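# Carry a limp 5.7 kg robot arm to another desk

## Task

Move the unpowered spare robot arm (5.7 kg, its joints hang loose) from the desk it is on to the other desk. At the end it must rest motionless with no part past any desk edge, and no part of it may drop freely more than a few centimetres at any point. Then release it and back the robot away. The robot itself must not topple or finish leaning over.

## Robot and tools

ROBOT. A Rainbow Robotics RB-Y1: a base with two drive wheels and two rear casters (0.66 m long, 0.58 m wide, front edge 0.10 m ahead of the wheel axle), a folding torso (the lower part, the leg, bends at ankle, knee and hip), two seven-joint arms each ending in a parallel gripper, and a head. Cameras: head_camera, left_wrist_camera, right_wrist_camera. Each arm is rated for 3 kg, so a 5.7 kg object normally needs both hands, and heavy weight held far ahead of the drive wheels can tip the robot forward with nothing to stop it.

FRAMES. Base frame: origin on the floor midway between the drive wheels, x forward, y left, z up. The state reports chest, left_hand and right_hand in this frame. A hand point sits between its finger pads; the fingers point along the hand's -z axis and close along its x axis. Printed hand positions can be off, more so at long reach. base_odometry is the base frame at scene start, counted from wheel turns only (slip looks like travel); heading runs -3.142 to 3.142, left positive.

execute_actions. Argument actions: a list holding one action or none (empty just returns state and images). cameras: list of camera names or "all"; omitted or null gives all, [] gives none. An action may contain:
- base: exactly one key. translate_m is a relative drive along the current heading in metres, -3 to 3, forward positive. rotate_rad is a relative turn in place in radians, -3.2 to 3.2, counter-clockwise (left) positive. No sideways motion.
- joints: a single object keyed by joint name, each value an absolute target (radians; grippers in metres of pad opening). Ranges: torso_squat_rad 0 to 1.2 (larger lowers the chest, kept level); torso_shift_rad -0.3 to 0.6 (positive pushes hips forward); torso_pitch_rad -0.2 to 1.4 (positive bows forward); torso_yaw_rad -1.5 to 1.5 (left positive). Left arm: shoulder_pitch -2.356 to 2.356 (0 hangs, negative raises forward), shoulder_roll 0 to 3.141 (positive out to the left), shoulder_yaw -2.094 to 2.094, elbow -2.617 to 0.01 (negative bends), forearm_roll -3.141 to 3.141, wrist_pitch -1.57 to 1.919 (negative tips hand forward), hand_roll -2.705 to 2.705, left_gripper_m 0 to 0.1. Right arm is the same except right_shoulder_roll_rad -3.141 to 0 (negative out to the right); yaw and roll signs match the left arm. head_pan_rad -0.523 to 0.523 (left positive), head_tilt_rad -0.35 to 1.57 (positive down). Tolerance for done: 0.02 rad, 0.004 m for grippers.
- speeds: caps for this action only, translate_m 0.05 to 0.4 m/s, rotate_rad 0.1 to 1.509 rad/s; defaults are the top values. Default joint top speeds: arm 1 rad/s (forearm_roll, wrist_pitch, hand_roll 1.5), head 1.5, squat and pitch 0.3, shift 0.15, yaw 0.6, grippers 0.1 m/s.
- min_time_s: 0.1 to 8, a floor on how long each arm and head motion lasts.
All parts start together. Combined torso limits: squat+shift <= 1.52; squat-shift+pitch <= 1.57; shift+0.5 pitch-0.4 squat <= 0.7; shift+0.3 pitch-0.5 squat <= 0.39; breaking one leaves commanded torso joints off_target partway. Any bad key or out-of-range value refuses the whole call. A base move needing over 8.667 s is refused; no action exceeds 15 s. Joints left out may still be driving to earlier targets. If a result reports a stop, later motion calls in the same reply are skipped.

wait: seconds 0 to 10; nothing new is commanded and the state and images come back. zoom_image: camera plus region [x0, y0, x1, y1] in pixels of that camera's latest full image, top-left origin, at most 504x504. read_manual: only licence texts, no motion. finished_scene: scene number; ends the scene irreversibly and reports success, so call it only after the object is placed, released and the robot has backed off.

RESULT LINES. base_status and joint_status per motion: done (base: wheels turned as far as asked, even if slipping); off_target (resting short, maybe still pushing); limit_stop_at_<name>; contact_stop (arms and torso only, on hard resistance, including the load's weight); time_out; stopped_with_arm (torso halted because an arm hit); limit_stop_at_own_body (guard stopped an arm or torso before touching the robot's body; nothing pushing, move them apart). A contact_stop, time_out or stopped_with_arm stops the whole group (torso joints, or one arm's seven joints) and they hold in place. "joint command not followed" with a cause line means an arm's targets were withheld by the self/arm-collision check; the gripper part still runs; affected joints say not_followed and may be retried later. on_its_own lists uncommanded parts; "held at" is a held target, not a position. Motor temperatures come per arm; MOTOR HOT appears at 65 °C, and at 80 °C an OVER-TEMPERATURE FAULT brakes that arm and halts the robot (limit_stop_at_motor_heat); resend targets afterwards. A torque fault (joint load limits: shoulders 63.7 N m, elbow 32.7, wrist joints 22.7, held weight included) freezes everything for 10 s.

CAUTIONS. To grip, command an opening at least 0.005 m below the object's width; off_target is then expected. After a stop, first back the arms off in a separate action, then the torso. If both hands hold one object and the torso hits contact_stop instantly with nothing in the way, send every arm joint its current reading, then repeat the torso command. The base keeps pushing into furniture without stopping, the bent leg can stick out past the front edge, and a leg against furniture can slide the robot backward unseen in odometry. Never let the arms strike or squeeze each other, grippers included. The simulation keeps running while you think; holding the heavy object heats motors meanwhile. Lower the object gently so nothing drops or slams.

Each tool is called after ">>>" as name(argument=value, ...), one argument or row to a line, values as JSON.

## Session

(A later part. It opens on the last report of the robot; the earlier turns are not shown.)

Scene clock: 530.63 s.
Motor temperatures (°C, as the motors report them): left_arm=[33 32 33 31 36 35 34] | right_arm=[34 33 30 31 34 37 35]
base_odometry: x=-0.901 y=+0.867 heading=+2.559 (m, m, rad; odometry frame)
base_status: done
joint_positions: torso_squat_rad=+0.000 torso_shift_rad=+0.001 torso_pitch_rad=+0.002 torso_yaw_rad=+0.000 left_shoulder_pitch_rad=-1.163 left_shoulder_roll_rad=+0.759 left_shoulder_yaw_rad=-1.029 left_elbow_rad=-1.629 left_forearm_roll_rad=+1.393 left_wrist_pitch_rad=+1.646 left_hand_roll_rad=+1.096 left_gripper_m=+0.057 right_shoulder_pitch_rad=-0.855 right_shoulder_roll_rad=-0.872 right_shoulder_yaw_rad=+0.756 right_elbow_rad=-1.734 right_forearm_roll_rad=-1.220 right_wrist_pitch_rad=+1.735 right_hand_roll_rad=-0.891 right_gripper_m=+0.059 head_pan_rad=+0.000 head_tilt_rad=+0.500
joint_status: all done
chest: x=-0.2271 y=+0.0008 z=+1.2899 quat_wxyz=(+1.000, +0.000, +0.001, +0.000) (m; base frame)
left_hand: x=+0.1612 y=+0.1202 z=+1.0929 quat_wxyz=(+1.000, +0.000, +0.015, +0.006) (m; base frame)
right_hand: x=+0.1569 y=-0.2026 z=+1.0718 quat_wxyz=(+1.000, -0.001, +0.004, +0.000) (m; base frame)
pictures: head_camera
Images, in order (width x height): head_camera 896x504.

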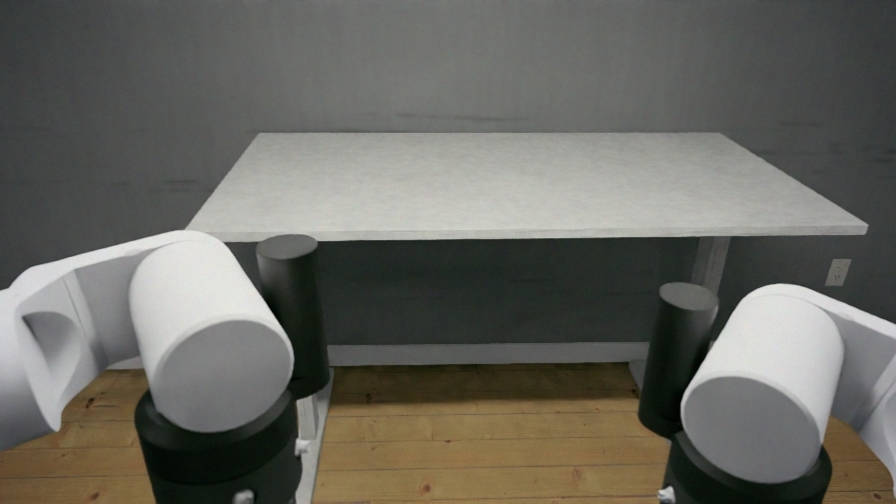

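>>> execute_actions(
  actions=[
    {"min_time_s": 3, "joints": {"left_shoulder_pitch_rad": -1.4045, "left_shoulder_roll_rad": 0.877, "left_shoulder_yaw_rad": -1.148, "left_elbow_rad": -1.676, "left_forearm_roll_rad": 1.613, "left_wrist_pitch_rad": 1.606, "left_hand_roll_rad": 1.127, "right_shoulder_pitch_rad": -1.091, "right_shoulder_roll_rad": -1.017, "right_shoulder_yaw_rad": 0.881, "right_elbow_rad": -1.769, "right_forearm_roll_rad": -1.466, "right_wrist_pitch_rad": 1.711, "right_hand_roll_rad": -0.962, "head_tilt_rad": 0.9}},
  ],
  cameras=["head_camera"],
)

Scene clock: 583.53 s.
Motor temperatures (°C, as the motors report them): left_arm=[33 32 33 31 36 35 34] | right_arm=[34 33 30 31 34 37 35]
base_odometry: x=-0.901 y=+0.867 heading=+2.559 (m, m, rad; odometry frame)
base_status: not commanded
joint_positions: torso_squat_rad=+0.000 torso_shift_rad=+0.001 torso_pitch_rad=+0.002 torso_yaw_rad=+0.000 left_shoulder_pitch_rad=-1.402 left_shoulder_roll_rad=+0.876 left_shoulder_yaw_rad=-1.149 left_elbow_rad=-1.675 left_forearm_roll_rad=+1.613 left_wrist_pitch_rad=+1.606 left_hand_roll_rad=+1.127 left_gripper_m=+0.057 right_shoulder_pitch_rad=-1.087 right_shoulder_roll_rad=-1.015 right_shoulder_yaw_rad=+0.884 right_elbow_rad=-1.769 right_forearm_roll_rad=-1.466 right_wrist_pitch_rad=+1.711 right_hand_roll_rad=-0.962 right_gripper_m=+0.058 head_pan_rad=+0.000 head_tilt_rad=+0.900
joint_status: all done
chest: x=-0.2271 y=+0.0008 z=+1.2899 quat_wxyz=(+1.000, +0.000, +0.001, +0.000) (m; base frame)
left_hand: x=+0.1613 y=+0.1209 z=+1.1594 quat_wxyz=(+1.000, +0.000, +0.002, +0.000) (m; base frame)
right_hand: x=+0.1560 y=-0.2023 z=+1.1372 quat_wxyz=(+1.000, -0.001, +0.004, +0.001) (m; base frame)
pictures: head_camera
Images, in order (width x height): head_camera 896x504.

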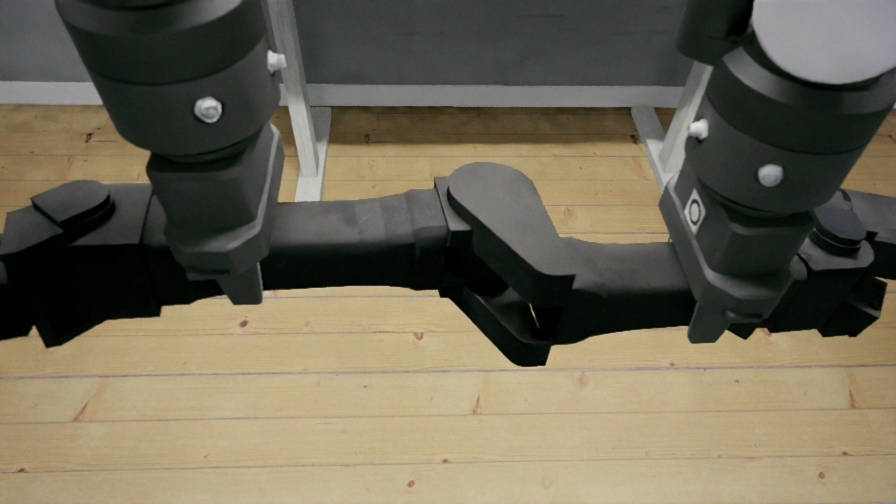

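>>> execute_actions(
  actions=[
    {"base": {"translate_m": 0.7}, "speeds": {"translate_m": 0.25}, "joints": {"head_pan_rad": -0.5, "head_tilt_rad": 0.7}},
  ],
  cameras=["head_camera", "right_wrist_camera"],
)

Scene clock: 593.93 s.
Motor temperatures (°C, as the motors report them): left_arm=[33 32 33 31 36 35 34] | right_arm=[34 33 30 31 34 37 35]
base_odometry: x=-1.486 y=+1.252 heading=+2.559 (m, m, rad; odometry frame)
base_status: done
joint_positions: torso_squat_rad=+0.000 torso_shift_rad=+0.001 torso_pitch_rad=+0.002 torso_yaw_rad=+0.000 left_shoulder_pitch_rad=-1.402 left_shoulder_roll_rad=+0.876 left_shoulder_yaw_rad=-1.149 left_elbow_rad=-1.675 left_forearm_roll_rad=+1.613 left_wrist_pitch_rad=+1.606 left_hand_roll_rad=+1.127 left_gripper_m=+0.057 right_shoulder_pitch_rad=-1.087 right_shoulder_roll_rad=-1.015 right_shoulder_yaw_rad=+0.884 right_elbow_rad=-1.770 right_forearm_roll_rad=-1.466 right_wrist_pitch_rad=+1.711 right_hand_roll_rad=-0.962 right_gripper_m=+0.058 head_pan_rad=-0.500 head_tilt_rad=+0.700
joint_status: all done
chest: x=-0.2271 y=+0.0008 z=+1.2899 quat_wxyz=(+1.000, +0.000, +0.001, +0.000) (m; base frame)
left_hand: x=+0.1613 y=+0.1209 z=+1.1594 quat_wxyz=(+1.000, +0.000, +0.002, +0.000) (m; base frame)
right_hand: x=+0.1560 y=-0.2022 z=+1.1372 quat_wxyz=(+1.000, -0.001, +0.004, +0.001) (m; base frame)
pictures: head_camera, right_wrist_camera
Images, in order (width x height): head_camera 896x504, right_wrist_camera 644x364.

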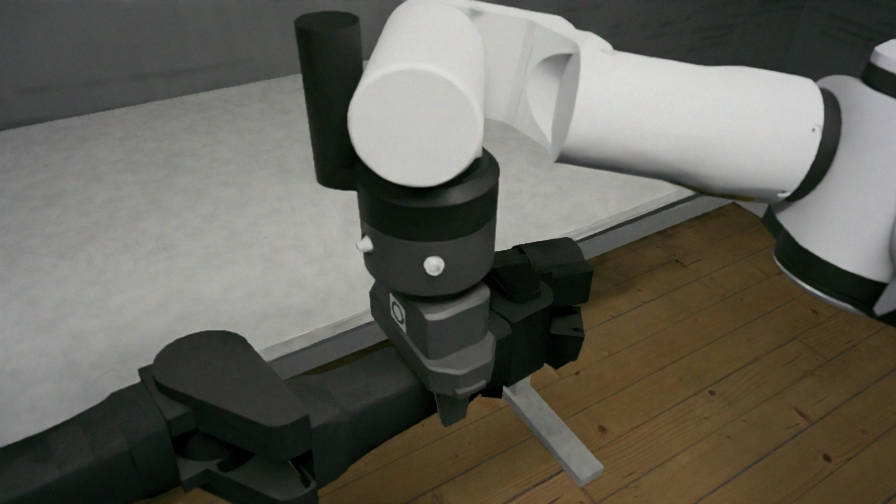

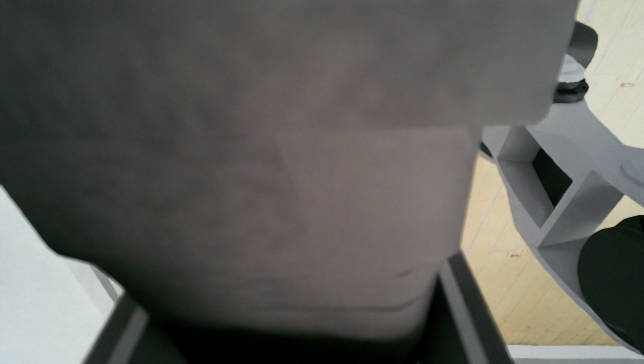

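>>> execute_actions(
  actions=[
    {"base": {"translate_m": 0.2}, "speeds": {"translate_m": 0.1}},
  ],
  cameras=["head_camera"],
)

Scene clock: 599.20 s.
Motor temperatures (°C, as the motors report them): left_arm=[33 32 33 31 36 35 34] | right_arm=[34 33 30 31 35 37 35]
base_odometry: x=-1.652 y=+1.362 heading=+2.559 (m, m, rad; odometry frame)
base_status: done
joint_positions: torso_squat_rad=+0.000 torso_shift_rad=-0.001 torso_pitch_rad=-0.001 torso_yaw_rad=-0.001 left_shoulder_pitch_rad=-1.401 left_shoulder_roll_rad=+0.876 left_shoulder_yaw_rad=-1.151 left_elbow_rad=-1.675 left_forearm_roll_rad=+1.612 left_wrist_pitch_rad=+1.606 left_hand_roll_rad=+1.127 left_gripper_m=+0.059 right_shoulder_pitch_rad=-1.091 right_shoulder_roll_rad=-1.016 right_shoulder_yaw_rad=+0.881 right_elbow_rad=-1.772 right_forearm_roll_rad=-1.470 right_wrist_pitch_rad=+1.713 right_hand_roll_rad=-0.962 right_gripper_m=+0.060 head_pan_rad=-0.500 head_tilt_rad=+0.700
joint_status: not commanded
chest: x=-0.2287 y=+0.0012 z=+1.2899 quat_wxyz=(+1.000, -0.001, +0.000, +0.000) (m; base frame)
left_hand: x=+0.1600 y=+0.1215 z=+1.1595 quat_wxyz=(+1.000, +0.000, +0.002, +0.000) (m; base frame)
right_hand: x=+0.1546 y=-0.2016 z=+1.1404 quat_wxyz=(+1.000, -0.001, +0.002, +0.002) (m; base frame)
pictures: head_camera
Images, in order (width x height): head_camera 896x504.

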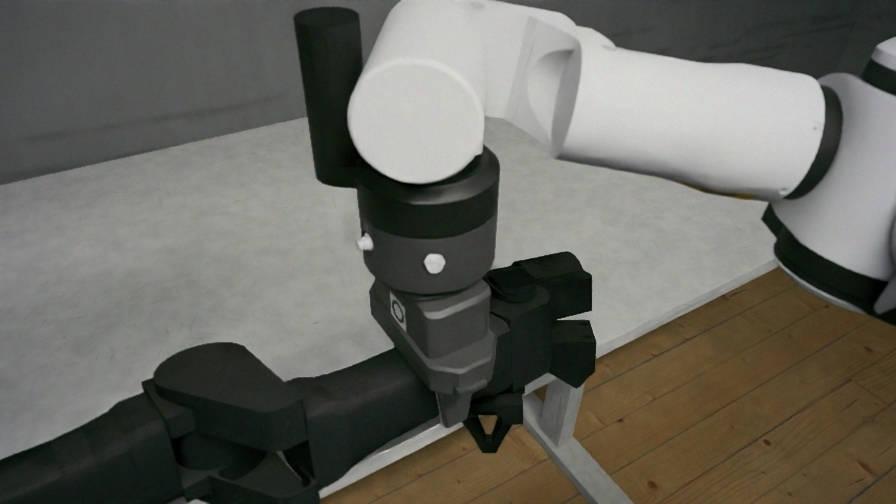

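>>> execute_actions(
  actions=[
    {"base": {"translate_m": -0.2}, "speeds": {"translate_m": 0.05}},
  ],
  cameras=["head_camera"],
)

Scene clock: 607.77 s.
Motor temperatures (°C, as the motors report them): left_arm=[33 32 33 31 36 35 34] | right_arm=[34 33 30 31 36 37 35]
base_odometry: x=-1.485 y=+1.252 heading=+2.560 (m, m, rad; odometry frame)
base_status: done
joint_positions: torso_squat_rad=+0.000 torso_shift_rad=+0.001 torso_pitch_rad=+0.002 torso_yaw_rad=+0.000 left_shoulder_pitch_rad=-1.403 left_shoulder_roll_rad=+0.877 left_shoulder_yaw_rad=-1.150 left_elbow_rad=-1.675 left_forearm_roll_rad=+1.612 left_wrist_pitch_rad=+1.606 left_hand_roll_rad=+1.127 left_gripper_m=+0.059 right_shoulder_pitch_rad=-1.088 right_shoulder_roll_rad=-1.015 right_shoulder_yaw_rad=+0.884 right_elbow_rad=-1.770 right_forearm_roll_rad=-1.467 right_wrist_pitch_rad=+1.711 right_hand_roll_rad=-0.962 right_gripper_m=+0.060 head_pan_rad=-0.500 head_tilt_rad=+0.700
joint_status: not commanded
chest: x=-0.2271 y=+0.0009 z=+1.2899 quat_wxyz=(+1.000, +0.000, +0.001, +0.000) (m; base frame)
left_hand: x=+0.1614 y=+0.1209 z=+1.1595 quat_wxyz=(+1.000, +0.000, +0.002, +0.000) (m; base frame)
right_hand: x=+0.1559 y=-0.2024 z=+1.1374 quat_wxyz=(+1.000, -0.001, +0.004, +0.001) (m; base frame)
pictures: head_camera
Images, in order (width x height): head_camera 896x504.

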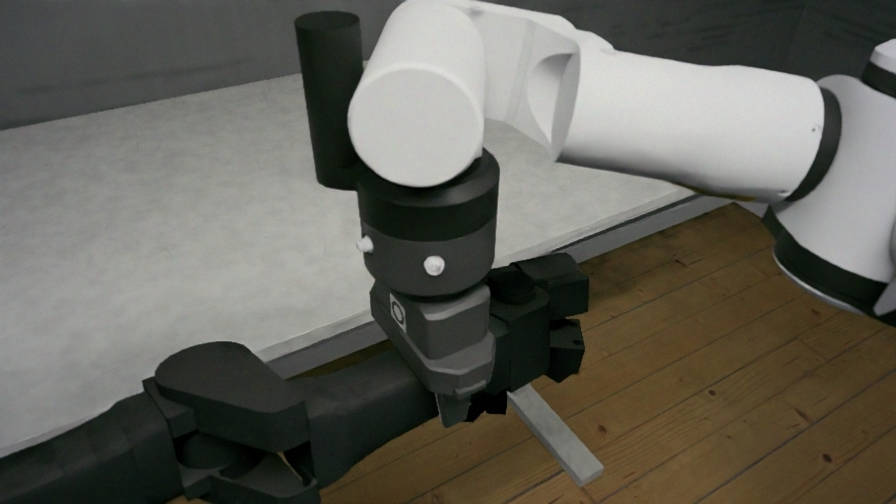

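>>> execute_actions(
  actions=[
    {"min_time_s": 4, "joints": {"left_shoulder_pitch_rad": -1.718, "left_shoulder_roll_rad": 0.956, "left_shoulder_yaw_rad": -1.29, "left_elbow_rad": -1.593, "left_forearm_roll_rad": 1.886, "left_wrist_pitch_rad": 1.627, "left_hand_roll_rad": 1.065, "right_shoulder_pitch_rad": -1.521, "right_shoulder_roll_rad": -1.168, "right_shoulder_yaw_rad": 1.181, "right_elbow_rad": -1.717, "right_forearm_roll_rad": -1.805, "right_wrist_pitch_rad": 1.647, "right_hand_roll_rad": -0.941}},
  ],
  cameras=["head_camera"],
)

>>> execute_actions(
  actions=[
    {"base": {"translate_m": 0.2}, "speeds": {"translate_m": 0.08}},
  ],
  cameras=["head_camera"],
)

Scene clock: 639.33 s.
Motor temperatures (°C, as the motors report them): left_arm=[33 32 33 31 36 35 34] | right_arm=[34 33 31 31 35 37 35]
base_odometry: x=-1.485 y=+1.252 heading=+2.560 (m, m, rad; odometry frame)
base_status: not commanded
joint_positions: torso_squat_rad=+0.000 torso_shift_rad=+0.001 torso_pitch_rad=+0.002 torso_yaw_rad=+0.000 left_shoulder_pitch_rad=-1.427 left_shoulder_roll_rad=+0.883 left_shoulder_yaw_rad=-1.170 left_elbow_rad=-1.661 left_forearm_roll_rad=+1.654 left_wrist_pitch_rad=+1.605 left_hand_roll_rad=+1.116 left_gripper_m=+0.061 right_shoulder_pitch_rad=-1.517 right_shoulder_roll_rad=-1.164 right_shoulder_yaw_rad=+1.183 right_elbow_rad=-1.720 right_forearm_roll_rad=-1.806 right_wrist_pitch_rad=+1.647 right_hand_roll_rad=-0.940 right_gripper_m=+0.062 head_pan_rad=-0.500 head_tilt_rad=+0.700
joint_status: left_shoulder_pitch_rad contact_stop_at_left_wrist_pitch_rad (moved -0.025 of -0.315); left_shoulder_roll_rad contact_stop_at_left_wrist_pitch_rad (moved +0.007 of +0.079); left_shoulder_yaw_rad contact_stop_at_left_wrist_pitch_rad (moved -0.020 of -0.140); left_elbow_rad contact_stop_at_left_wrist_pitch_rad (moved +0.014 of +0.082); left_forearm_roll_rad contact_stop_at_left_wrist_pitch_rad (moved +0.042 of +0.274); left_wrist_pitch_rad contact_stop (moved -0.001 of +0.021); left_hand_roll_rad contact_stop_at_left_wrist_pitch_rad (moved -0.011 of -0.062); the others done
on_its_own: left_shoulder_pitch_rad is held at -1.428, not at your -1.718, since a contact_stop; left_shoulder_roll_rad is held at +0.885, not at your +0.956, since a contact_stop; left_shoulder_yaw_rad is held at -1.169, not at your -1.290, since a contact_stop; left_elbow_rad is held at -1.662, not at your -1.593, since a contact_stop; left_forearm_roll_rad is held at +1.654, not at your +1.886, since a contact_stop; left_wrist_pitch_rad is held at +1.606, not at your +1.627, since a contact_stop; left_hand_roll_rad is held at +1.116, not at your +1.065, since a contact_stop
chest: x=-0.2271 y=+0.0008 z=+1.2899 quat_wxyz=(+1.000, +0.000, +0.001, +0.000) (m; base frame)
left_hand: x=+0.1587 y=+0.1217 z=+1.1637 quat_wxyz=(+1.000, -0.001, +0.013, +0.001) (m; base frame)
right_hand: x=+0.1551 y=-0.2004 z=+1.2266 quat_wxyz=(+1.000, -0.001, +0.004, +0.003) (m; base frame)
pictures: head_camera
Images, in order (width x height): head_camera 896x504.

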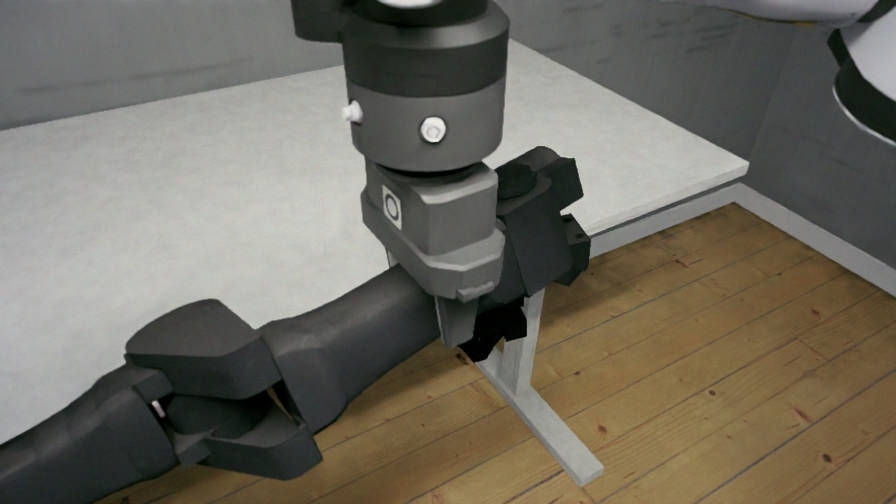

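not run: a stop came earlier in this reply.

>>> execute_actions(
  actions=[
    {"min_time_s": 4, "joints": {"left_shoulder_pitch_rad": -1.718, "left_shoulder_roll_rad": 0.956, "left_shoulder_yaw_rad": -1.29, "left_elbow_rad": -1.593, "left_forearm_roll_rad": 1.886, "left_wrist_pitch_rad": 1.627, "left_hand_roll_rad": 1.065, "head_pan_rad": 0.0, "head_tilt_rad": 0.8}},
  ],
  cameras=["head_camera"],
)

Scene clock: 649.63 s.
Motor temperatures (°C, as the motors report them): left_arm=[33 32 33 31 36 35 34] | right_arm=[34 33 31 31 35 37 35]
base_odometry: x=-1.485 y=+1.252 heading=+2.560 (m, m, rad; odometry frame)
base_status: not commanded
joint_positions: torso_squat_rad=+0.000 torso_shift_rad=+0.001 torso_pitch_rad=+0.002 torso_yaw_rad=+0.000 left_shoulder_pitch_rad=-1.715 left_shoulder_roll_rad=+0.955 left_shoulder_yaw_rad=-1.292 left_elbow_rad=-1.594 left_forearm_roll_rad=+1.886 left_wrist_pitch_rad=+1.628 left_hand_roll_rad=+1.065 left_gripper_m=+0.059 right_shoulder_pitch_rad=-1.518 right_shoulder_roll_rad=-1.168 right_shoulder_yaw_rad=+1.184 right_elbow_rad=-1.717 right_forearm_roll_rad=-1.805 right_wrist_pitch_rad=+1.647 right_hand_roll_rad=-0.941 right_gripper_m=+0.061 head_pan_rad=+0.000 head_tilt_rad=+0.800
joint_status: all done
chest: x=-0.2271 y=+0.0008 z=+1.2899 quat_wxyz=(+1.000, +0.000, +0.001, +0.000) (m; base frame)
left_hand: x=+0.1613 y=+0.1221 z=+1.2479 quat_wxyz=(+1.000, +0.001, +0.003, +0.000) (m; base frame)
right_hand: x=+0.1560 y=-0.2028 z=+1.2271 quat_wxyz=(+1.000, -0.002, +0.003, -0.001) (m; base frame)
pictures: head_camera
Images, in order (width x height): head_camera 896x504.

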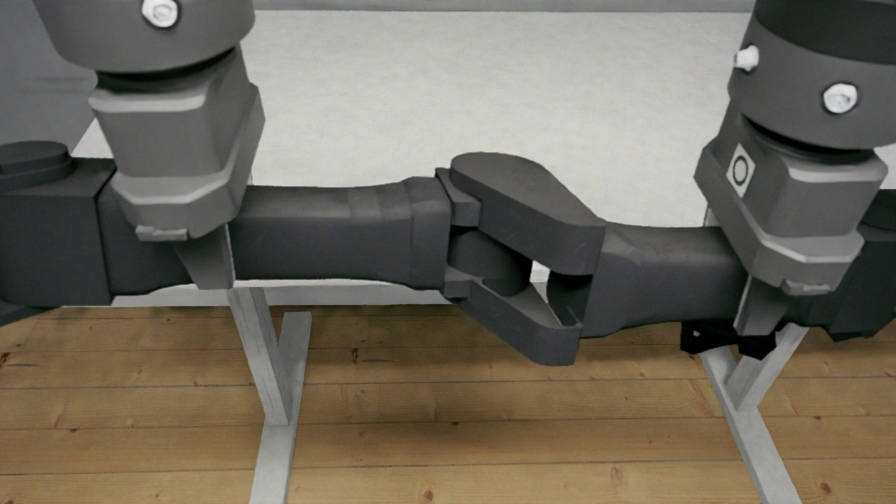

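>>> execute_actions(
  actions=[
    {"base": {"translate_m": 0.2}, "speeds": {"translate_m": 0.08}, "joints": {"head_pan_rad": -0.4}},
  ],
  cameras=["head_camera"],
)

Scene clock: 656.23 s.
Motor temperatures (°C, as the motors report them): left_arm=[33 32 33 31 36 35 34] | right_arm=[34 33 31 31 35 37 35]
base_odometry: x=-1.652 y=+1.362 heading=+2.559 (m, m, rad; odometry frame)
base_status: done
joint_positions: torso_squat_rad=+0.000 torso_shift_rad=+0.001 torso_pitch_rad=+0.002 torso_yaw_rad=+0.000 left_shoulder_pitch_rad=-1.715 left_shoulder_roll_rad=+0.955 left_shoulder_yaw_rad=-1.292 left_elbow_rad=-1.593 left_forearm_roll_rad=+1.886 left_wrist_pitch_rad=+1.628 left_hand_roll_rad=+1.065 left_gripper_m=+0.059 right_shoulder_pitch_rad=-1.518 right_shoulder_roll_rad=-1.168 right_shoulder_yaw_rad=+1.184 right_elbow_rad=-1.717 right_forearm_roll_rad=-1.805 right_wrist_pitch_rad=+1.647 right_hand_roll_rad=-0.941 right_gripper_m=+0.061 head_pan_rad=-0.400 head_tilt_rad=+0.800
joint_status: all done
chest: x=-0.2271 y=+0.0008 z=+1.2899 quat_wxyz=(+1.000, +0.000, +0.001, +0.000) (m; base frame)
left_hand: x=+0.1614 y=+0.1222 z=+1.2480 quat_wxyz=(+1.000, +0.001, +0.003, +0.000) (m; base frame)
right_hand: x=+0.1560 y=-0.2027 z=+1.2271 quat_wxyz=(+1.000, -0.002, +0.003, -0.001) (m; base frame)
pictures: head_camera
Images, in order (width x height): head_camera 896x504.

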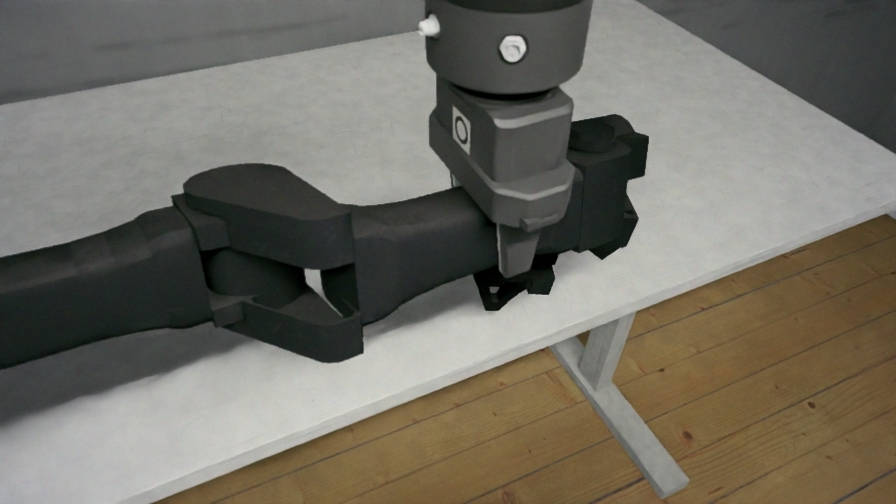

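>>> execute_actions(
  actions=[
    {"base": {"translate_m": 0.18}, "speeds": {"translate_m": 0.1}, "joints": {"head_pan_rad": 0.0, "head_tilt_rad": 1.0}},
  ],
  cameras=["head_camera"],
)

>>> execute_actions(
  actions=[
    {"joints": {"torso_squat_rad": 0.45, "head_pan_rad": -0.4, "head_tilt_rad": 0.8}},
  ],
  cameras=["head_camera"],
)

Scene clock: 666.27 s.
Motor temperatures (°C, as the motors report them): left_arm=[33 32 33 31 36 35 34] | right_arm=[34 33 31 31 35 37 35]
base_odometry: x=-1.803 y=+1.461 heading=+2.558 (m, m, rad; odometry frame)
base_status: done
joint_positions: torso_squat_rad=+0.000 torso_shift_rad=+0.001 torso_pitch_rad=+0.002 torso_yaw_rad=+0.000 left_shoulder_pitch_rad=-1.715 left_shoulder_roll_rad=+0.955 left_shoulder_yaw_rad=-1.292 left_elbow_rad=-1.593 left_forearm_roll_rad=+1.886 left_wrist_pitch_rad=+1.628 left_hand_roll_rad=+1.065 left_gripper_m=+0.059 right_shoulder_pitch_rad=-1.518 right_shoulder_roll_rad=-1.168 right_shoulder_yaw_rad=+1.184 right_elbow_rad=-1.717 right_forearm_roll_rad=-1.805 right_wrist_pitch_rad=+1.647 right_hand_roll_rad=-0.941 right_gripper_m=+0.061 head_pan_rad=+0.000 head_tilt_rad=+1.000
joint_status: all done
chest: x=-0.2270 y=+0.0008 z=+1.2899 quat_wxyz=(+1.000, +0.000, +0.001, +0.000) (m; base frame)
left_hand: x=+0.1615 y=+0.1222 z=+1.2479 quat_wxyz=(+1.000, +0.001, +0.003, +0.000) (m; base frame)
right_hand: x=+0.1561 y=-0.2027 z=+1.2271 quat_wxyz=(+1.000, -0.002, +0.003, -0.001) (m; base frame)
pictures: head_camera
Images, in order (width x height): head_camera 896x504.

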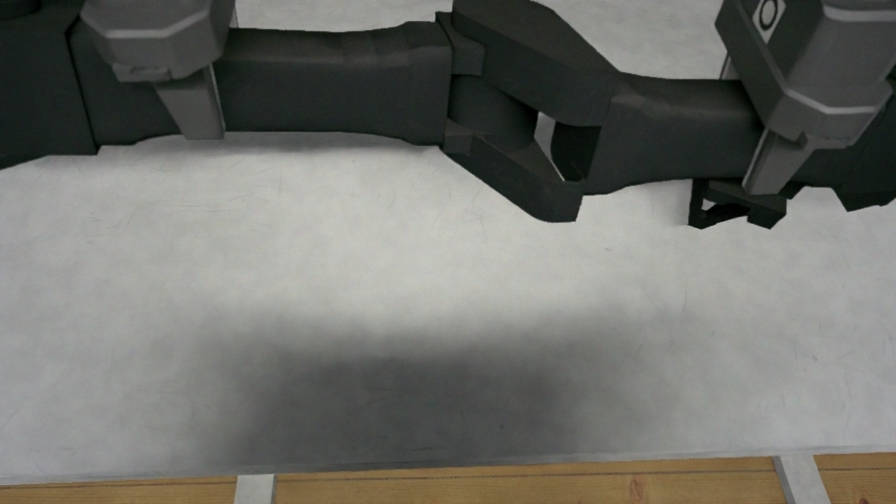

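Scene clock: 668.53 s.
Motor temperatures (°C, as the motors report them): left_arm=[33 32 33 31 36 35 34] | right_arm=[34 33 31 31 35 37 35]
base_odometry: x=-1.803 y=+1.461 heading=+2.558 (m, m, rad; odometry frame)
base_status: not commanded
joint_positions: torso_squat_rad=+0.450 torso_shift_rad=+0.000 torso_pitch_rad=+0.000 torso_yaw_rad=+0.000 left_shoulder_pitch_rad=-1.715 left_shoulder_roll_rad=+0.956 left_shoulder_yaw_rad=-1.292 left_elbow_rad=-1.593 left_forearm_roll_rad=+1.885 left_wrist_pitch_rad=+1.627 left_hand_roll_rad=+1.065 left_gripper_m=+0.057 right_shoulder_pitch_rad=-1.521 right_shoulder_roll_rad=-1.168 right_shoulder_yaw_rad=+1.181 right_elbow_rad=-1.718 right_forearm_roll_rad=-1.805 right_wrist_pitch_rad=+1.648 right_hand_roll_rad=-0.941 right_gripper_m=+0.059 head_pan_rad=-0.400 head_tilt_rad=+0.800
joint_status: all done
chest: x=-0.2279 y=+0.0011 z=+1.2202 quat_wxyz=(+1.000, -0.001, +0.000, +0.000) (m; base frame)
left_hand: x=+0.1612 y=+0.1229 z=+1.1790 quat_wxyz=(+1.000, +0.000, +0.002, +0.001) (m; base frame)
right_hand: x=+0.1559 y=-0.2018 z=+1.1599 quat_wxyz=(+1.000, -0.001, +0.000, +0.000) (m; base frame)
pictures: head_camera
Images, in order (width x height): head_camera 896x504.

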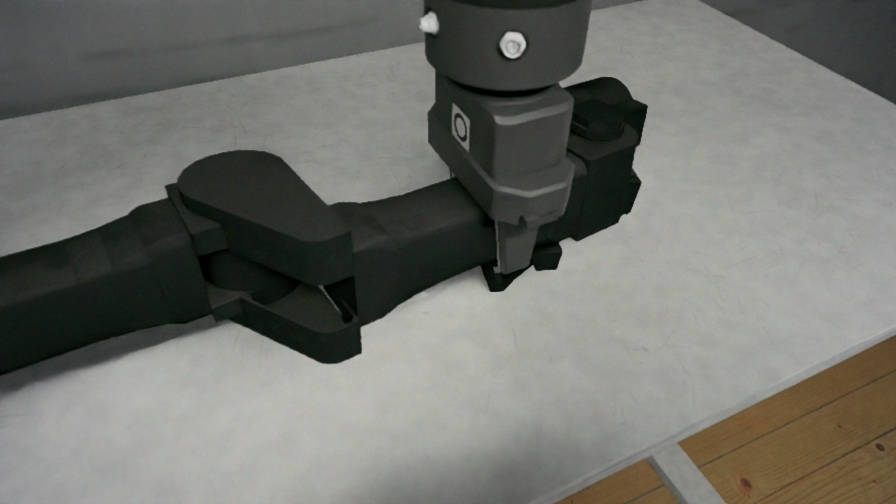

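>>> execute_actions(
  actions=[
    {"base": {"translate_m": -0.06}, "speeds": {"translate_m": 0.05}, "joints": {"torso_squat_rad": 0.5}},
  ],
  cameras=["head_camera"],
)

Scene clock: 679.57 s.
Motor temperatures (°C, as the motors report them): left_arm=[33 32 33 31 37 35 34] | right_arm=[34 33 30 31 35 37 35]
base_odometry: x=-1.753 y=+1.428 heading=+2.558 (m, m, rad; odometry frame)
base_status: done
joint_positions: torso_squat_rad=+0.500 torso_shift_rad=+0.000 torso_pitch_rad=+0.001 torso_yaw_rad=+0.000 left_shoulder_pitch_rad=-1.716 left_shoulder_roll_rad=+0.956 left_shoulder_yaw_rad=-1.292 left_elbow_rad=-1.593 left_forearm_roll_rad=+1.886 left_wrist_pitch_rad=+1.627 left_hand_roll_rad=+1.065 left_gripper_m=+0.056 right_shoulder_pitch_rad=-1.519 right_shoulder_roll_rad=-1.167 right_shoulder_yaw_rad=+1.183 right_elbow_rad=-1.718 right_forearm_roll_rad=-1.805 right_wrist_pitch_rad=+1.647 right_hand_roll_rad=-0.941 right_gripper_m=+0.058 head_pan_rad=-0.400 head_tilt_rad=+0.800
joint_status: all done
chest: x=-0.2275 y=+0.0009 z=+1.2043 quat_wxyz=(+1.000, -0.001, +0.000, +0.000) (m; base frame)
left_hand: x=+0.1615 y=+0.1225 z=+1.1628 quat_wxyz=(+1.000, +0.000, +0.002, +0.001) (m; base frame)
right_hand: x=+0.1557 y=-0.2021 z=+1.1423 quat_wxyz=(+1.000, -0.001, +0.003, +0.000) (m; base frame)
pictures: head_camera
Images, in order (width x height): head_camera 896x504.

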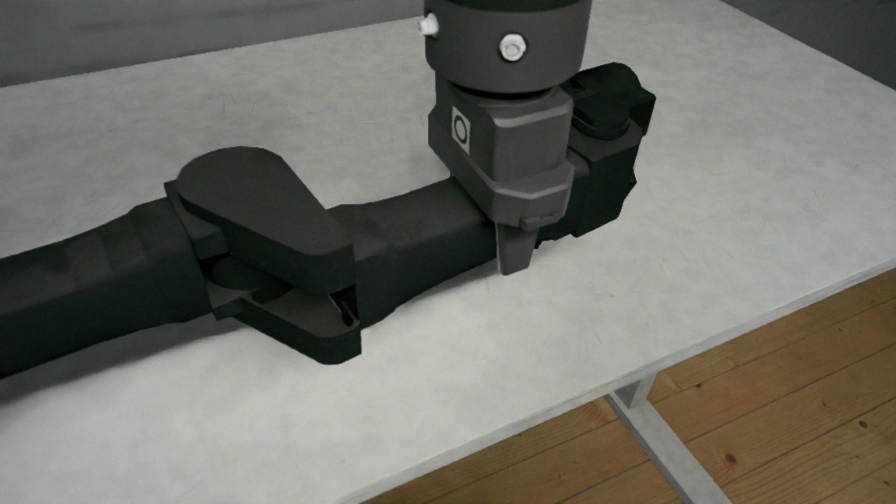

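The tip is folding outward. Continue lowering.

>>> execute_actions(
  actions=[
    {"joints": {"torso_squat_rad": 0.6}},
  ],
  cameras=["head_camera"],
)

>>> execute_actions(
  actions=[
    {"joints": {"torso_squat_rad": 0.69}},
  ],
  cameras=["head_camera"],
)

Scene clock: 684.70 s.
Motor temperatures (°C, as the motors report them): left_arm=[34 32 33 31 37 35 34] | right_arm=[34 33 30 31 35 37 35]
base_odometry: x=-1.753 y=+1.428 heading=+2.558 (m, m, rad; odometry frame)
base_status: not commanded
joint_positions: torso_squat_rad=+0.600 torso_shift_rad=+0.000 torso_pitch_rad=+0.001 torso_yaw_rad=+0.000 left_shoulder_pitch_rad=-1.716 left_shoulder_roll_rad=+0.956 left_shoulder_yaw_rad=-1.292 left_elbow_rad=-1.593 left_forearm_roll_rad=+1.886 left_wrist_pitch_rad=+1.627 left_hand_roll_rad=+1.065 left_gripper_m=+0.056 right_shoulder_pitch_rad=-1.519 right_shoulder_roll_rad=-1.167 right_shoulder_yaw_rad=+1.183 right_elbow_rad=-1.718 right_forearm_roll_rad=-1.805 right_wrist_pitch_rad=+1.647 right_hand_roll_rad=-0.941 right_gripper_m=+0.058 head_pan_rad=-0.400 head_tilt_rad=+0.800
joint_status: all done
chest: x=-0.2274 y=+0.0008 z=+1.1677 quat_wxyz=(+1.000, -0.001, +0.001, +0.000) (m; base frame)
left_hand: x=+0.1615 y=+0.1224 z=+1.1262 quat_wxyz=(+1.000, +0.000, +0.002, +0.001) (m; base frame)
right_hand: x=+0.1557 y=-0.2021 z=+1.1057 quat_wxyz=(+1.000, -0.001, +0.003, +0.000) (m; base frame)
pictures: head_camera
Images, in order (width x height): head_camera 896x504.

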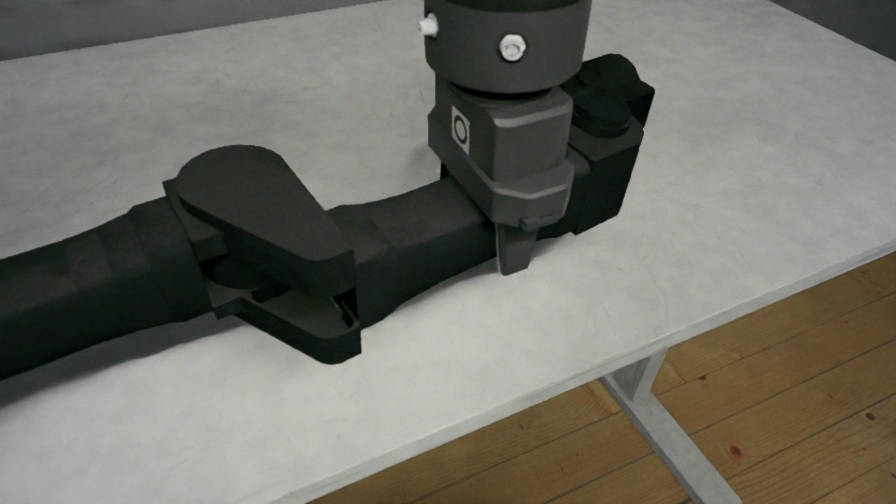

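Scene clock: 685.77 s.
Motor temperatures (°C, as the motors report them): left_arm=[34 32 33 31 37 35 34] | right_arm=[34 33 30 31 35 37 35]
base_odometry: x=-1.753 y=+1.428 heading=+2.558 (m, m, rad; odometry frame)
base_status: not commanded
joint_positions: torso_squat_rad=+0.690 torso_shift_rad=+0.000 torso_pitch_rad=+0.001 torso_yaw_rad=+0.000 left_shoulder_pitch_rad=-1.716 left_shoulder_roll_rad=+0.956 left_shoulder_yaw_rad=-1.292 left_elbow_rad=-1.593 left_forearm_roll_rad=+1.886 left_wrist_pitch_rad=+1.627 left_hand_roll_rad=+1.065 left_gripper_m=+0.056 right_shoulder_pitch_rad=-1.519 right_shoulder_roll_rad=-1.167 right_shoulder_yaw_rad=+1.183 right_elbow_rad=-1.718 right_forearm_roll_rad=-1.805 right_wrist_pitch_rad=+1.647 right_hand_roll_rad=-0.941 right_gripper_m=+0.058 head_pan_rad=-0.400 head_tilt_rad=+0.800
joint_status: all done
chest: x=-0.2275 y=+0.0008 z=+1.1298 quat_wxyz=(+1.000, -0.001, +0.001, +0.000) (m; base frame)
left_hand: x=+0.1615 y=+0.1224 z=+1.0883 quat_wxyz=(+1.000, +0.000, +0.002, +0.001) (m; base frame)
right_hand: x=+0.1556 y=-0.2021 z=+1.0677 quat_wxyz=(+1.000, -0.001, +0.003, +0.000) (m; base frame)
pictures: head_camera
Images, in order (width x height): head_camera 896x504.

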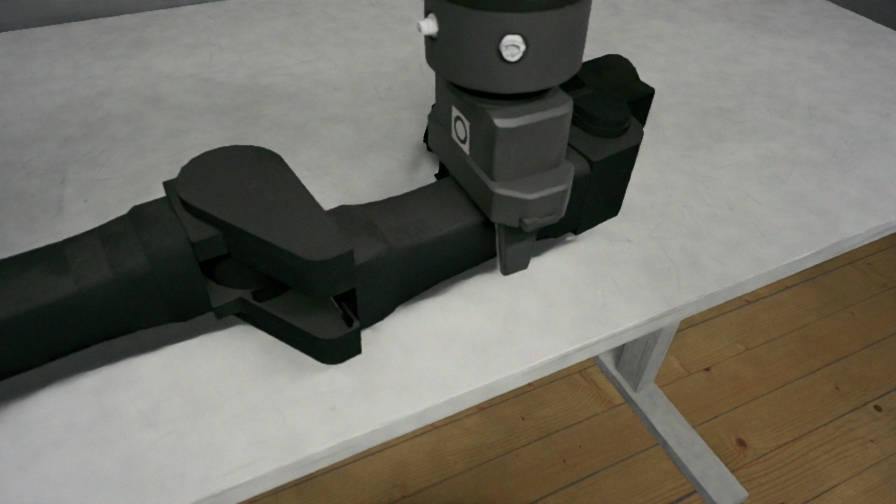

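>>> execute_actions(
  actions=[
    {"base": {"translate_m": 0.05}, "speeds": {"translate_m": 0.05}, "joints": {"torso_squat_rad": 0.76, "head_pan_rad": 0.45}},
  ],
  cameras=["head_camera"],
)

Scene clock: 690.97 s.
Motor temperatures (°C, as the motors report them): left_arm=[33 32 33 31 37 35 34] | right_arm=[34 33 30 31 35 37 35]
base_odometry: x=-1.794 y=+1.455 heading=+2.558 (m, m, rad; odometry frame)
base_status: done
joint_positions: torso_squat_rad=+0.760 torso_shift_rad=+0.000 torso_pitch_rad=+0.001 torso_yaw_rad=+0.000 left_shoulder_pitch_rad=-1.719 left_shoulder_roll_rad=+0.957 left_shoulder_yaw_rad=-1.289 left_elbow_rad=-1.592 left_forearm_roll_rad=+1.886 left_wrist_pitch_rad=+1.627 left_hand_roll_rad=+1.065 left_gripper_m=+0.056 right_shoulder_pitch_rad=-1.517 right_shoulder_roll_rad=-1.167 right_shoulder_yaw_rad=+1.184 right_elbow_rad=-1.718 right_forearm_roll_rad=-1.805 right_wrist_pitch_rad=+1.647 right_hand_roll_rad=-0.941 right_gripper_m=+0.058 head_pan_rad=+0.450 head_tilt_rad=+0.800
joint_status: all done
chest: x=-0.2277 y=+0.0005 z=+1.0973 quat_wxyz=(+1.000, +0.000, +0.000, +0.000) (m; base frame)
left_hand: x=+0.1618 y=+0.1216 z=+1.0584 quat_wxyz=(+1.000, -0.001, -0.001, +0.000) (m; base frame)
right_hand: x=+0.1550 y=-0.2025 z=+1.0345 quat_wxyz=(+1.000, -0.002, +0.004, +0.000) (m; base frame)
pictures: head_camera
Images, in order (width x height): head_camera 896x504.

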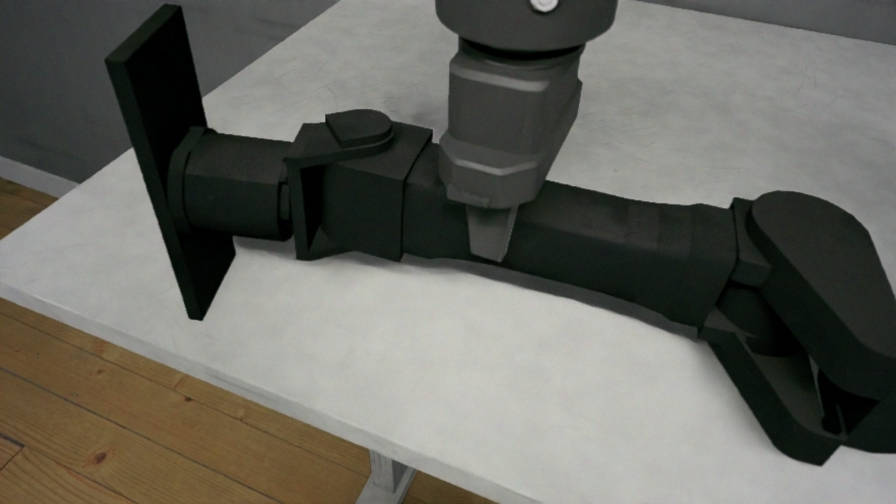

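>>> execute_actions(
  actions=[
    {"joints": {"torso_squat_rad": 0.8}},
  ],
  cameras=["head_camera"],
)

>>> execute_actions(
  actions=[
    {"joints": {"torso_squat_rad": 0.84}},
  ],
  cameras=["head_camera"],
)

Scene clock: 696.57 s.
Motor temperatures (°C, as the motors report them): left_arm=[33 32 33 31 36 35 34] | right_arm=[34 33 30 31 35 37 35]
base_odometry: x=-1.794 y=+1.455 heading=+2.558 (m, m, rad; odometry frame)
base_status: not commanded
joint_positions: torso_squat_rad=+0.800 torso_shift_rad=+0.000 torso_pitch_rad=-0.001 torso_yaw_rad=+0.000 left_shoulder_pitch_rad=-1.723 left_shoulder_roll_rad=+0.959 left_shoulder_yaw_rad=-1.286 left_elbow_rad=-1.591 left_forearm_roll_rad=+1.885 left_wrist_pitch_rad=+1.627 left_hand_roll_rad=+1.065 left_gripper_m=+0.057 right_shoulder_pitch_rad=-1.518 right_shoulder_roll_rad=-1.167 right_shoulder_yaw_rad=+1.183 right_elbow_rad=-1.718 right_forearm_roll_rad=-1.805 right_wrist_pitch_rad=+1.648 right_hand_roll_rad=-0.941 right_gripper_m=+0.059 head_pan_rad=+0.450 head_tilt_rad=+0.800
joint_status: all done
chest: x=-0.2283 y=+0.0004 z=+1.0776 quat_wxyz=(+1.000, +0.000, +0.000, +0.000) (m; base frame)
left_hand: x=+0.1622 y=+0.1208 z=+1.0416 quat_wxyz=(+1.000, -0.002, -0.004, +0.000) (m; base frame)
right_hand: x=+0.1549 y=-0.2026 z=+1.0160 quat_wxyz=(+1.000, -0.001, +0.002, +0.000) (m; base frame)
pictures: head_camera
Images, in order (width x height): head_camera 896x504.

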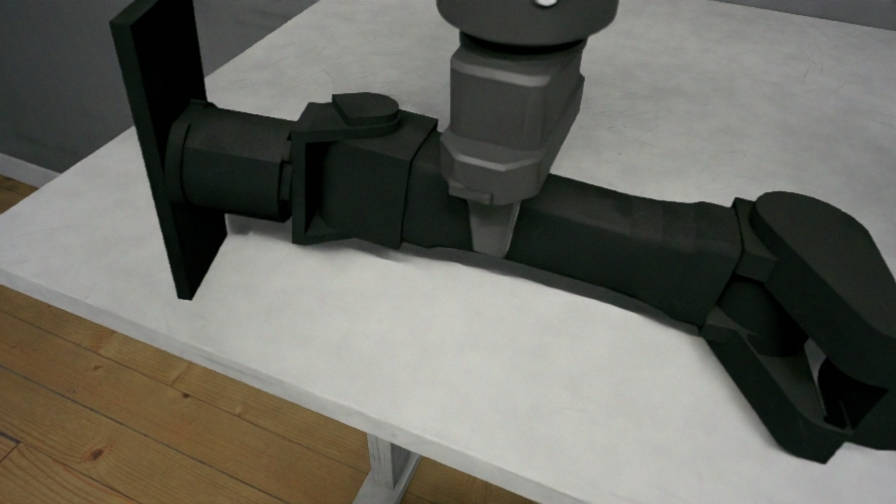

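Scene clock: 697.40 s.
Motor temperatures (°C, as the motors report them): left_arm=[33 32 33 31 37 35 34] | right_arm=[34 33 30 31 35 37 35]
base_odometry: x=-1.794 y=+1.455 heading=+2.558 (m, m, rad; odometry frame)
base_status: not commanded
joint_positions: torso_squat_rad=+0.840 torso_shift_rad=-0.001 torso_pitch_rad=-0.003 torso_yaw_rad=-0.001 left_shoulder_pitch_rad=-1.725 left_shoulder_roll_rad=+0.960 left_shoulder_yaw_rad=-1.284 left_elbow_rad=-1.589 left_forearm_roll_rad=+1.884 left_wrist_pitch_rad=+1.626 left_hand_roll_rad=+1.065 left_gripper_m=+0.057 right_shoulder_pitch_rad=-1.526 right_shoulder_roll_rad=-1.170 right_shoulder_yaw_rad=+1.177 right_elbow_rad=-1.717 right_forearm_roll_rad=-1.806 right_wrist_pitch_rad=+1.649 right_hand_roll_rad=-0.941 right_gripper_m=+0.058 head_pan_rad=+0.450 head_tilt_rad=+0.800
joint_status: all done
chest: x=-0.2295 y=+0.0008 z=+1.0571 quat_wxyz=(+1.000, -0.001, -0.002, +0.000) (m; base frame)
left_hand: x=+0.1624 y=+0.1210 z=+1.0238 quat_wxyz=(+1.000, -0.004, -0.009, +0.001) (m; base frame)
right_hand: x=+0.1552 y=-0.2015 z=+1.0016 quat_wxyz=(+1.000, +0.001, -0.005, +0.001) (m; base frame)
pictures: head_camera
Images, in order (width x height): head_camera 896x504.

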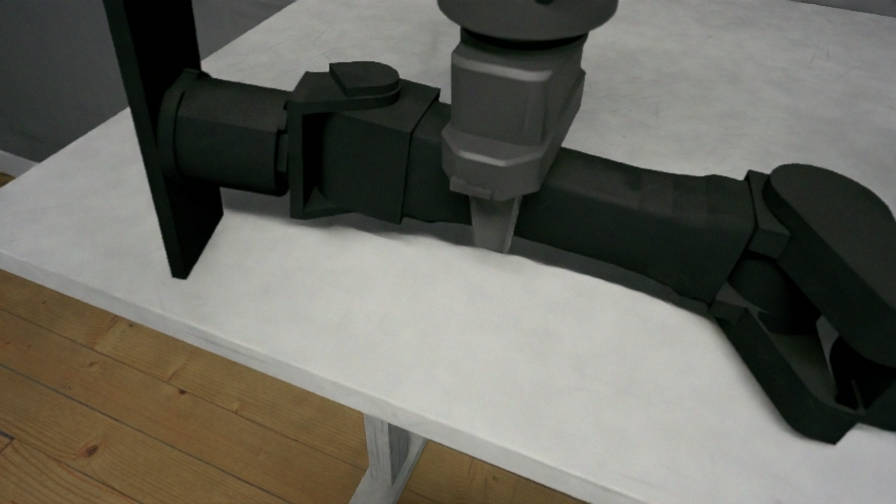

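>>> execute_actions(
  actions=[
    {"joints": {"left_gripper_m": 0.1, "right_gripper_m": 0.1, "head_pan_rad": 0.0}},
  ],
  cameras=["head_camera"],
)

>>> execute_actions(
  actions=[
    {"joints": {"torso_squat_rad": 0.55}},
  ],
  cameras=["head_camera"],
)

>>> execute_actions(
  actions=[
    {"base": {"translate_m": -0.7}, "joints": {"head_tilt_rad": 0.6}},
  ],
  cameras=["head_camera"],
)

Scene clock: 703.83 s.
Motor temperatures (°C, as the motors report them): left_arm=[33 32 33 31 37 35 34] | right_arm=[34 33 30 31 35 37 35]
base_odometry: x=-1.794 y=+1.455 heading=+2.558 (m, m, rad; odometry frame)
base_status: not commanded
joint_positions: torso_squat_rad=+0.840 torso_shift_rad=-0.001 torso_pitch_rad=-0.002 torso_yaw_rad=-0.001 left_shoulder_pitch_rad=-1.723 left_shoulder_roll_rad=+0.958 left_shoulder_yaw_rad=-1.286 left_elbow_rad=-1.592 left_forearm_roll_rad=+1.886 left_wrist_pitch_rad=+1.627 left_hand_roll_rad=+1.065 left_gripper_m=+0.099 right_shoulder_pitch_rad=-1.525 right_shoulder_roll_rad=-1.169 right_shoulder_yaw_rad=+1.177 right_elbow_rad=-1.717 right_forearm_roll_rad=-1.806 right_wrist_pitch_rad=+1.647 right_hand_roll_rad=-0.941 right_gripper_m=+0.100 head_pan_rad=+0.000 head_tilt_rad=+0.800
joint_status: all done
chest: x=-0.2291 y=+0.0008 z=+1.0571 quat_wxyz=(+1.000, -0.001, -0.001, +0.000) (m; base frame)
left_hand: x=+0.1614 y=+0.1209 z=+1.0216 quat_wxyz=(+1.000, -0.003, -0.005, +0.000) (m; base frame)
right_hand: x=+0.1557 y=-0.2012 z=+1.0006 quat_wxyz=(+1.000, +0.001, -0.004, +0.001) (m; base frame)
pictures: head_camera
Images, in order (width x height): head_camera 896x504.

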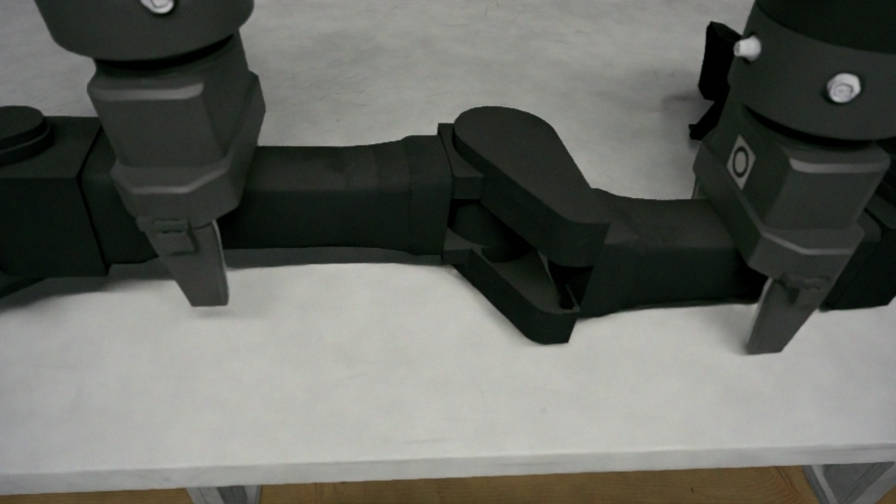

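Scene clock: 705.57 s.
Motor temperatures (°C, as the motors report them): left_arm=[33 32 33 31 37 35 34] | right_arm=[33 33 30 31 35 37 35]
base_odometry: x=-1.794 y=+1.455 heading=+2.558 (m, m, rad; odometry frame)
base_status: not commanded
joint_positions: torso_squat_rad=+0.550 torso_shift_rad=+0.000 torso_pitch_rad=+0.000 torso_yaw_rad=+0.000 left_shoulder_pitch_rad=-1.718 left_shoulder_roll_rad=+0.957 left_shoulder_yaw_rad=-1.290 left_elbow_rad=-1.593 left_forearm_roll_rad=+1.886 left_wrist_pitch_rad=+1.627 left_hand_roll_rad=+1.065 left_gripper_m=+0.099 right_shoulder_pitch_rad=-1.521 right_shoulder_roll_rad=-1.168 right_shoulder_yaw_rad=+1.181 right_elbow_rad=-1.717 right_forearm_roll_rad=-1.805 right_wrist_pitch_rad=+1.647 right_hand_roll_rad=-0.941 right_gripper_m=+0.100 head_pan_rad=+0.000 head_tilt_rad=+0.800
joint_status: all done
chest: x=-0.2279 y=+0.0009 z=+1.1867 quat_wxyz=(+1.000, -0.001, +0.000, +0.000) (m; base frame)
left_hand: x=+0.1614 y=+0.1216 z=+1.1474 quat_wxyz=(+1.000, -0.001, +0.000, +0.000) (m; base frame)
right_hand: x=+0.1560 y=-0.2019 z=+1.1266 quat_wxyz=(+1.000, -0.001, +0.000, +0.000) (m; base frame)
pictures: head_camera
Images, in order (width x height): head_camera 896x504.

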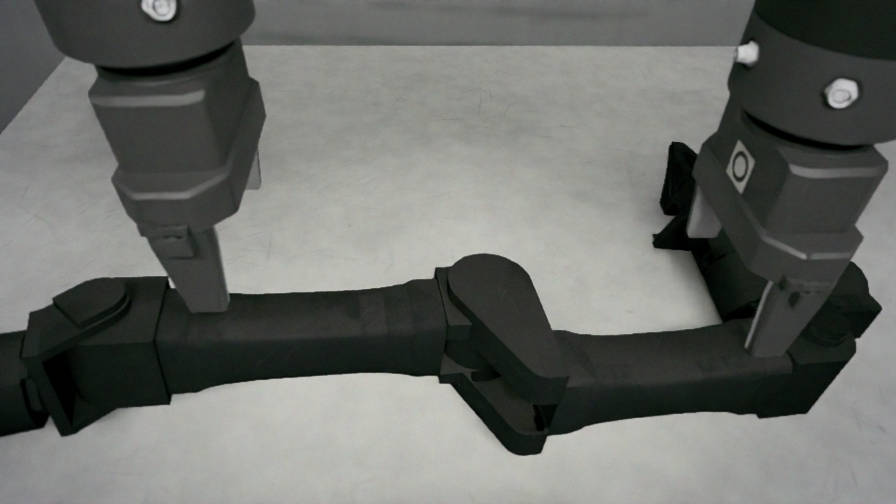

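Scene clock: 708.90 s.
Motor temperatures (°C, as the motors report them): left_arm=[33 32 33 31 37 35 34] | right_arm=[33 33 30 31 35 37 35]
base_odometry: x=-1.210 y=+1.069 heading=+2.557 (m, m, rad; odometry frame)
base_status: done
joint_positions: torso_squat_rad=+0.550 torso_shift_rad=+0.000 torso_pitch_rad=+0.000 torso_yaw_rad=+0.000 left_shoulder_pitch_rad=-1.718 left_shoulder_roll_rad=+0.956 left_shoulder_yaw_rad=-1.290 left_elbow_rad=-1.593 left_forearm_roll_rad=+1.886 left_wrist_pitch_rad=+1.627 left_hand_roll_rad=+1.065 left_gripper_m=+0.099 right_shoulder_pitch_rad=-1.521 right_shoulder_roll_rad=-1.168 right_shoulder_yaw_rad=+1.181 right_elbow_rad=-1.717 right_forearm_roll_rad=-1.805 right_wrist_pitch_rad=+1.647 right_hand_roll_rad=-0.941 right_gripper_m=+0.100 head_pan_rad=+0.000 head_tilt_rad=+0.600
joint_status: all done
chest: x=-0.2280 y=+0.0009 z=+1.1867 quat_wxyz=(+1.000, -0.001, +0.000, +0.000) (m; base frame)
left_hand: x=+0.1612 y=+0.1216 z=+1.1473 quat_wxyz=(+1.000, -0.001, +0.000, +0.000) (m; base frame)
right_hand: x=+0.1559 y=-0.2019 z=+1.1266 quat_wxyz=(+1.000, -0.001, +0.000, +0.000) (m; base frame)
pictures: head_camera
Images, in order (width x height): head_camera 896x504.

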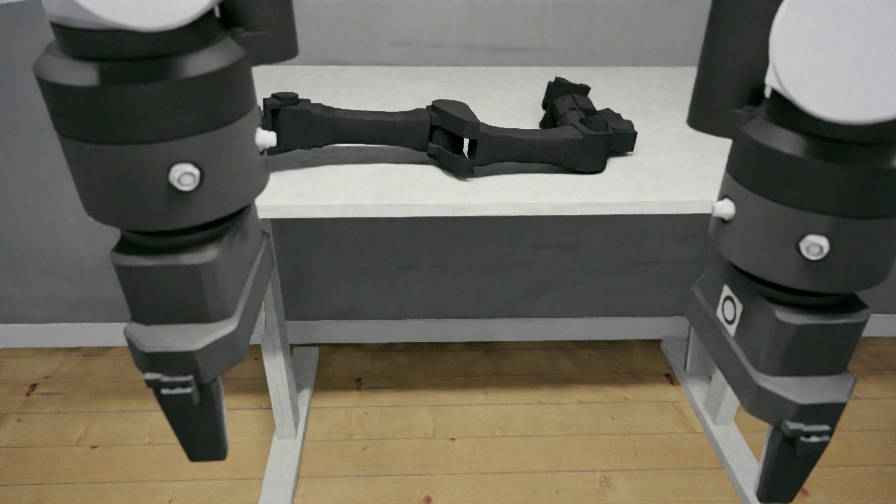

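It's resting on the desk. Finishing scene 1.

>>> finished_scene(
  scene=1,
)

The scene is finished: the task was done.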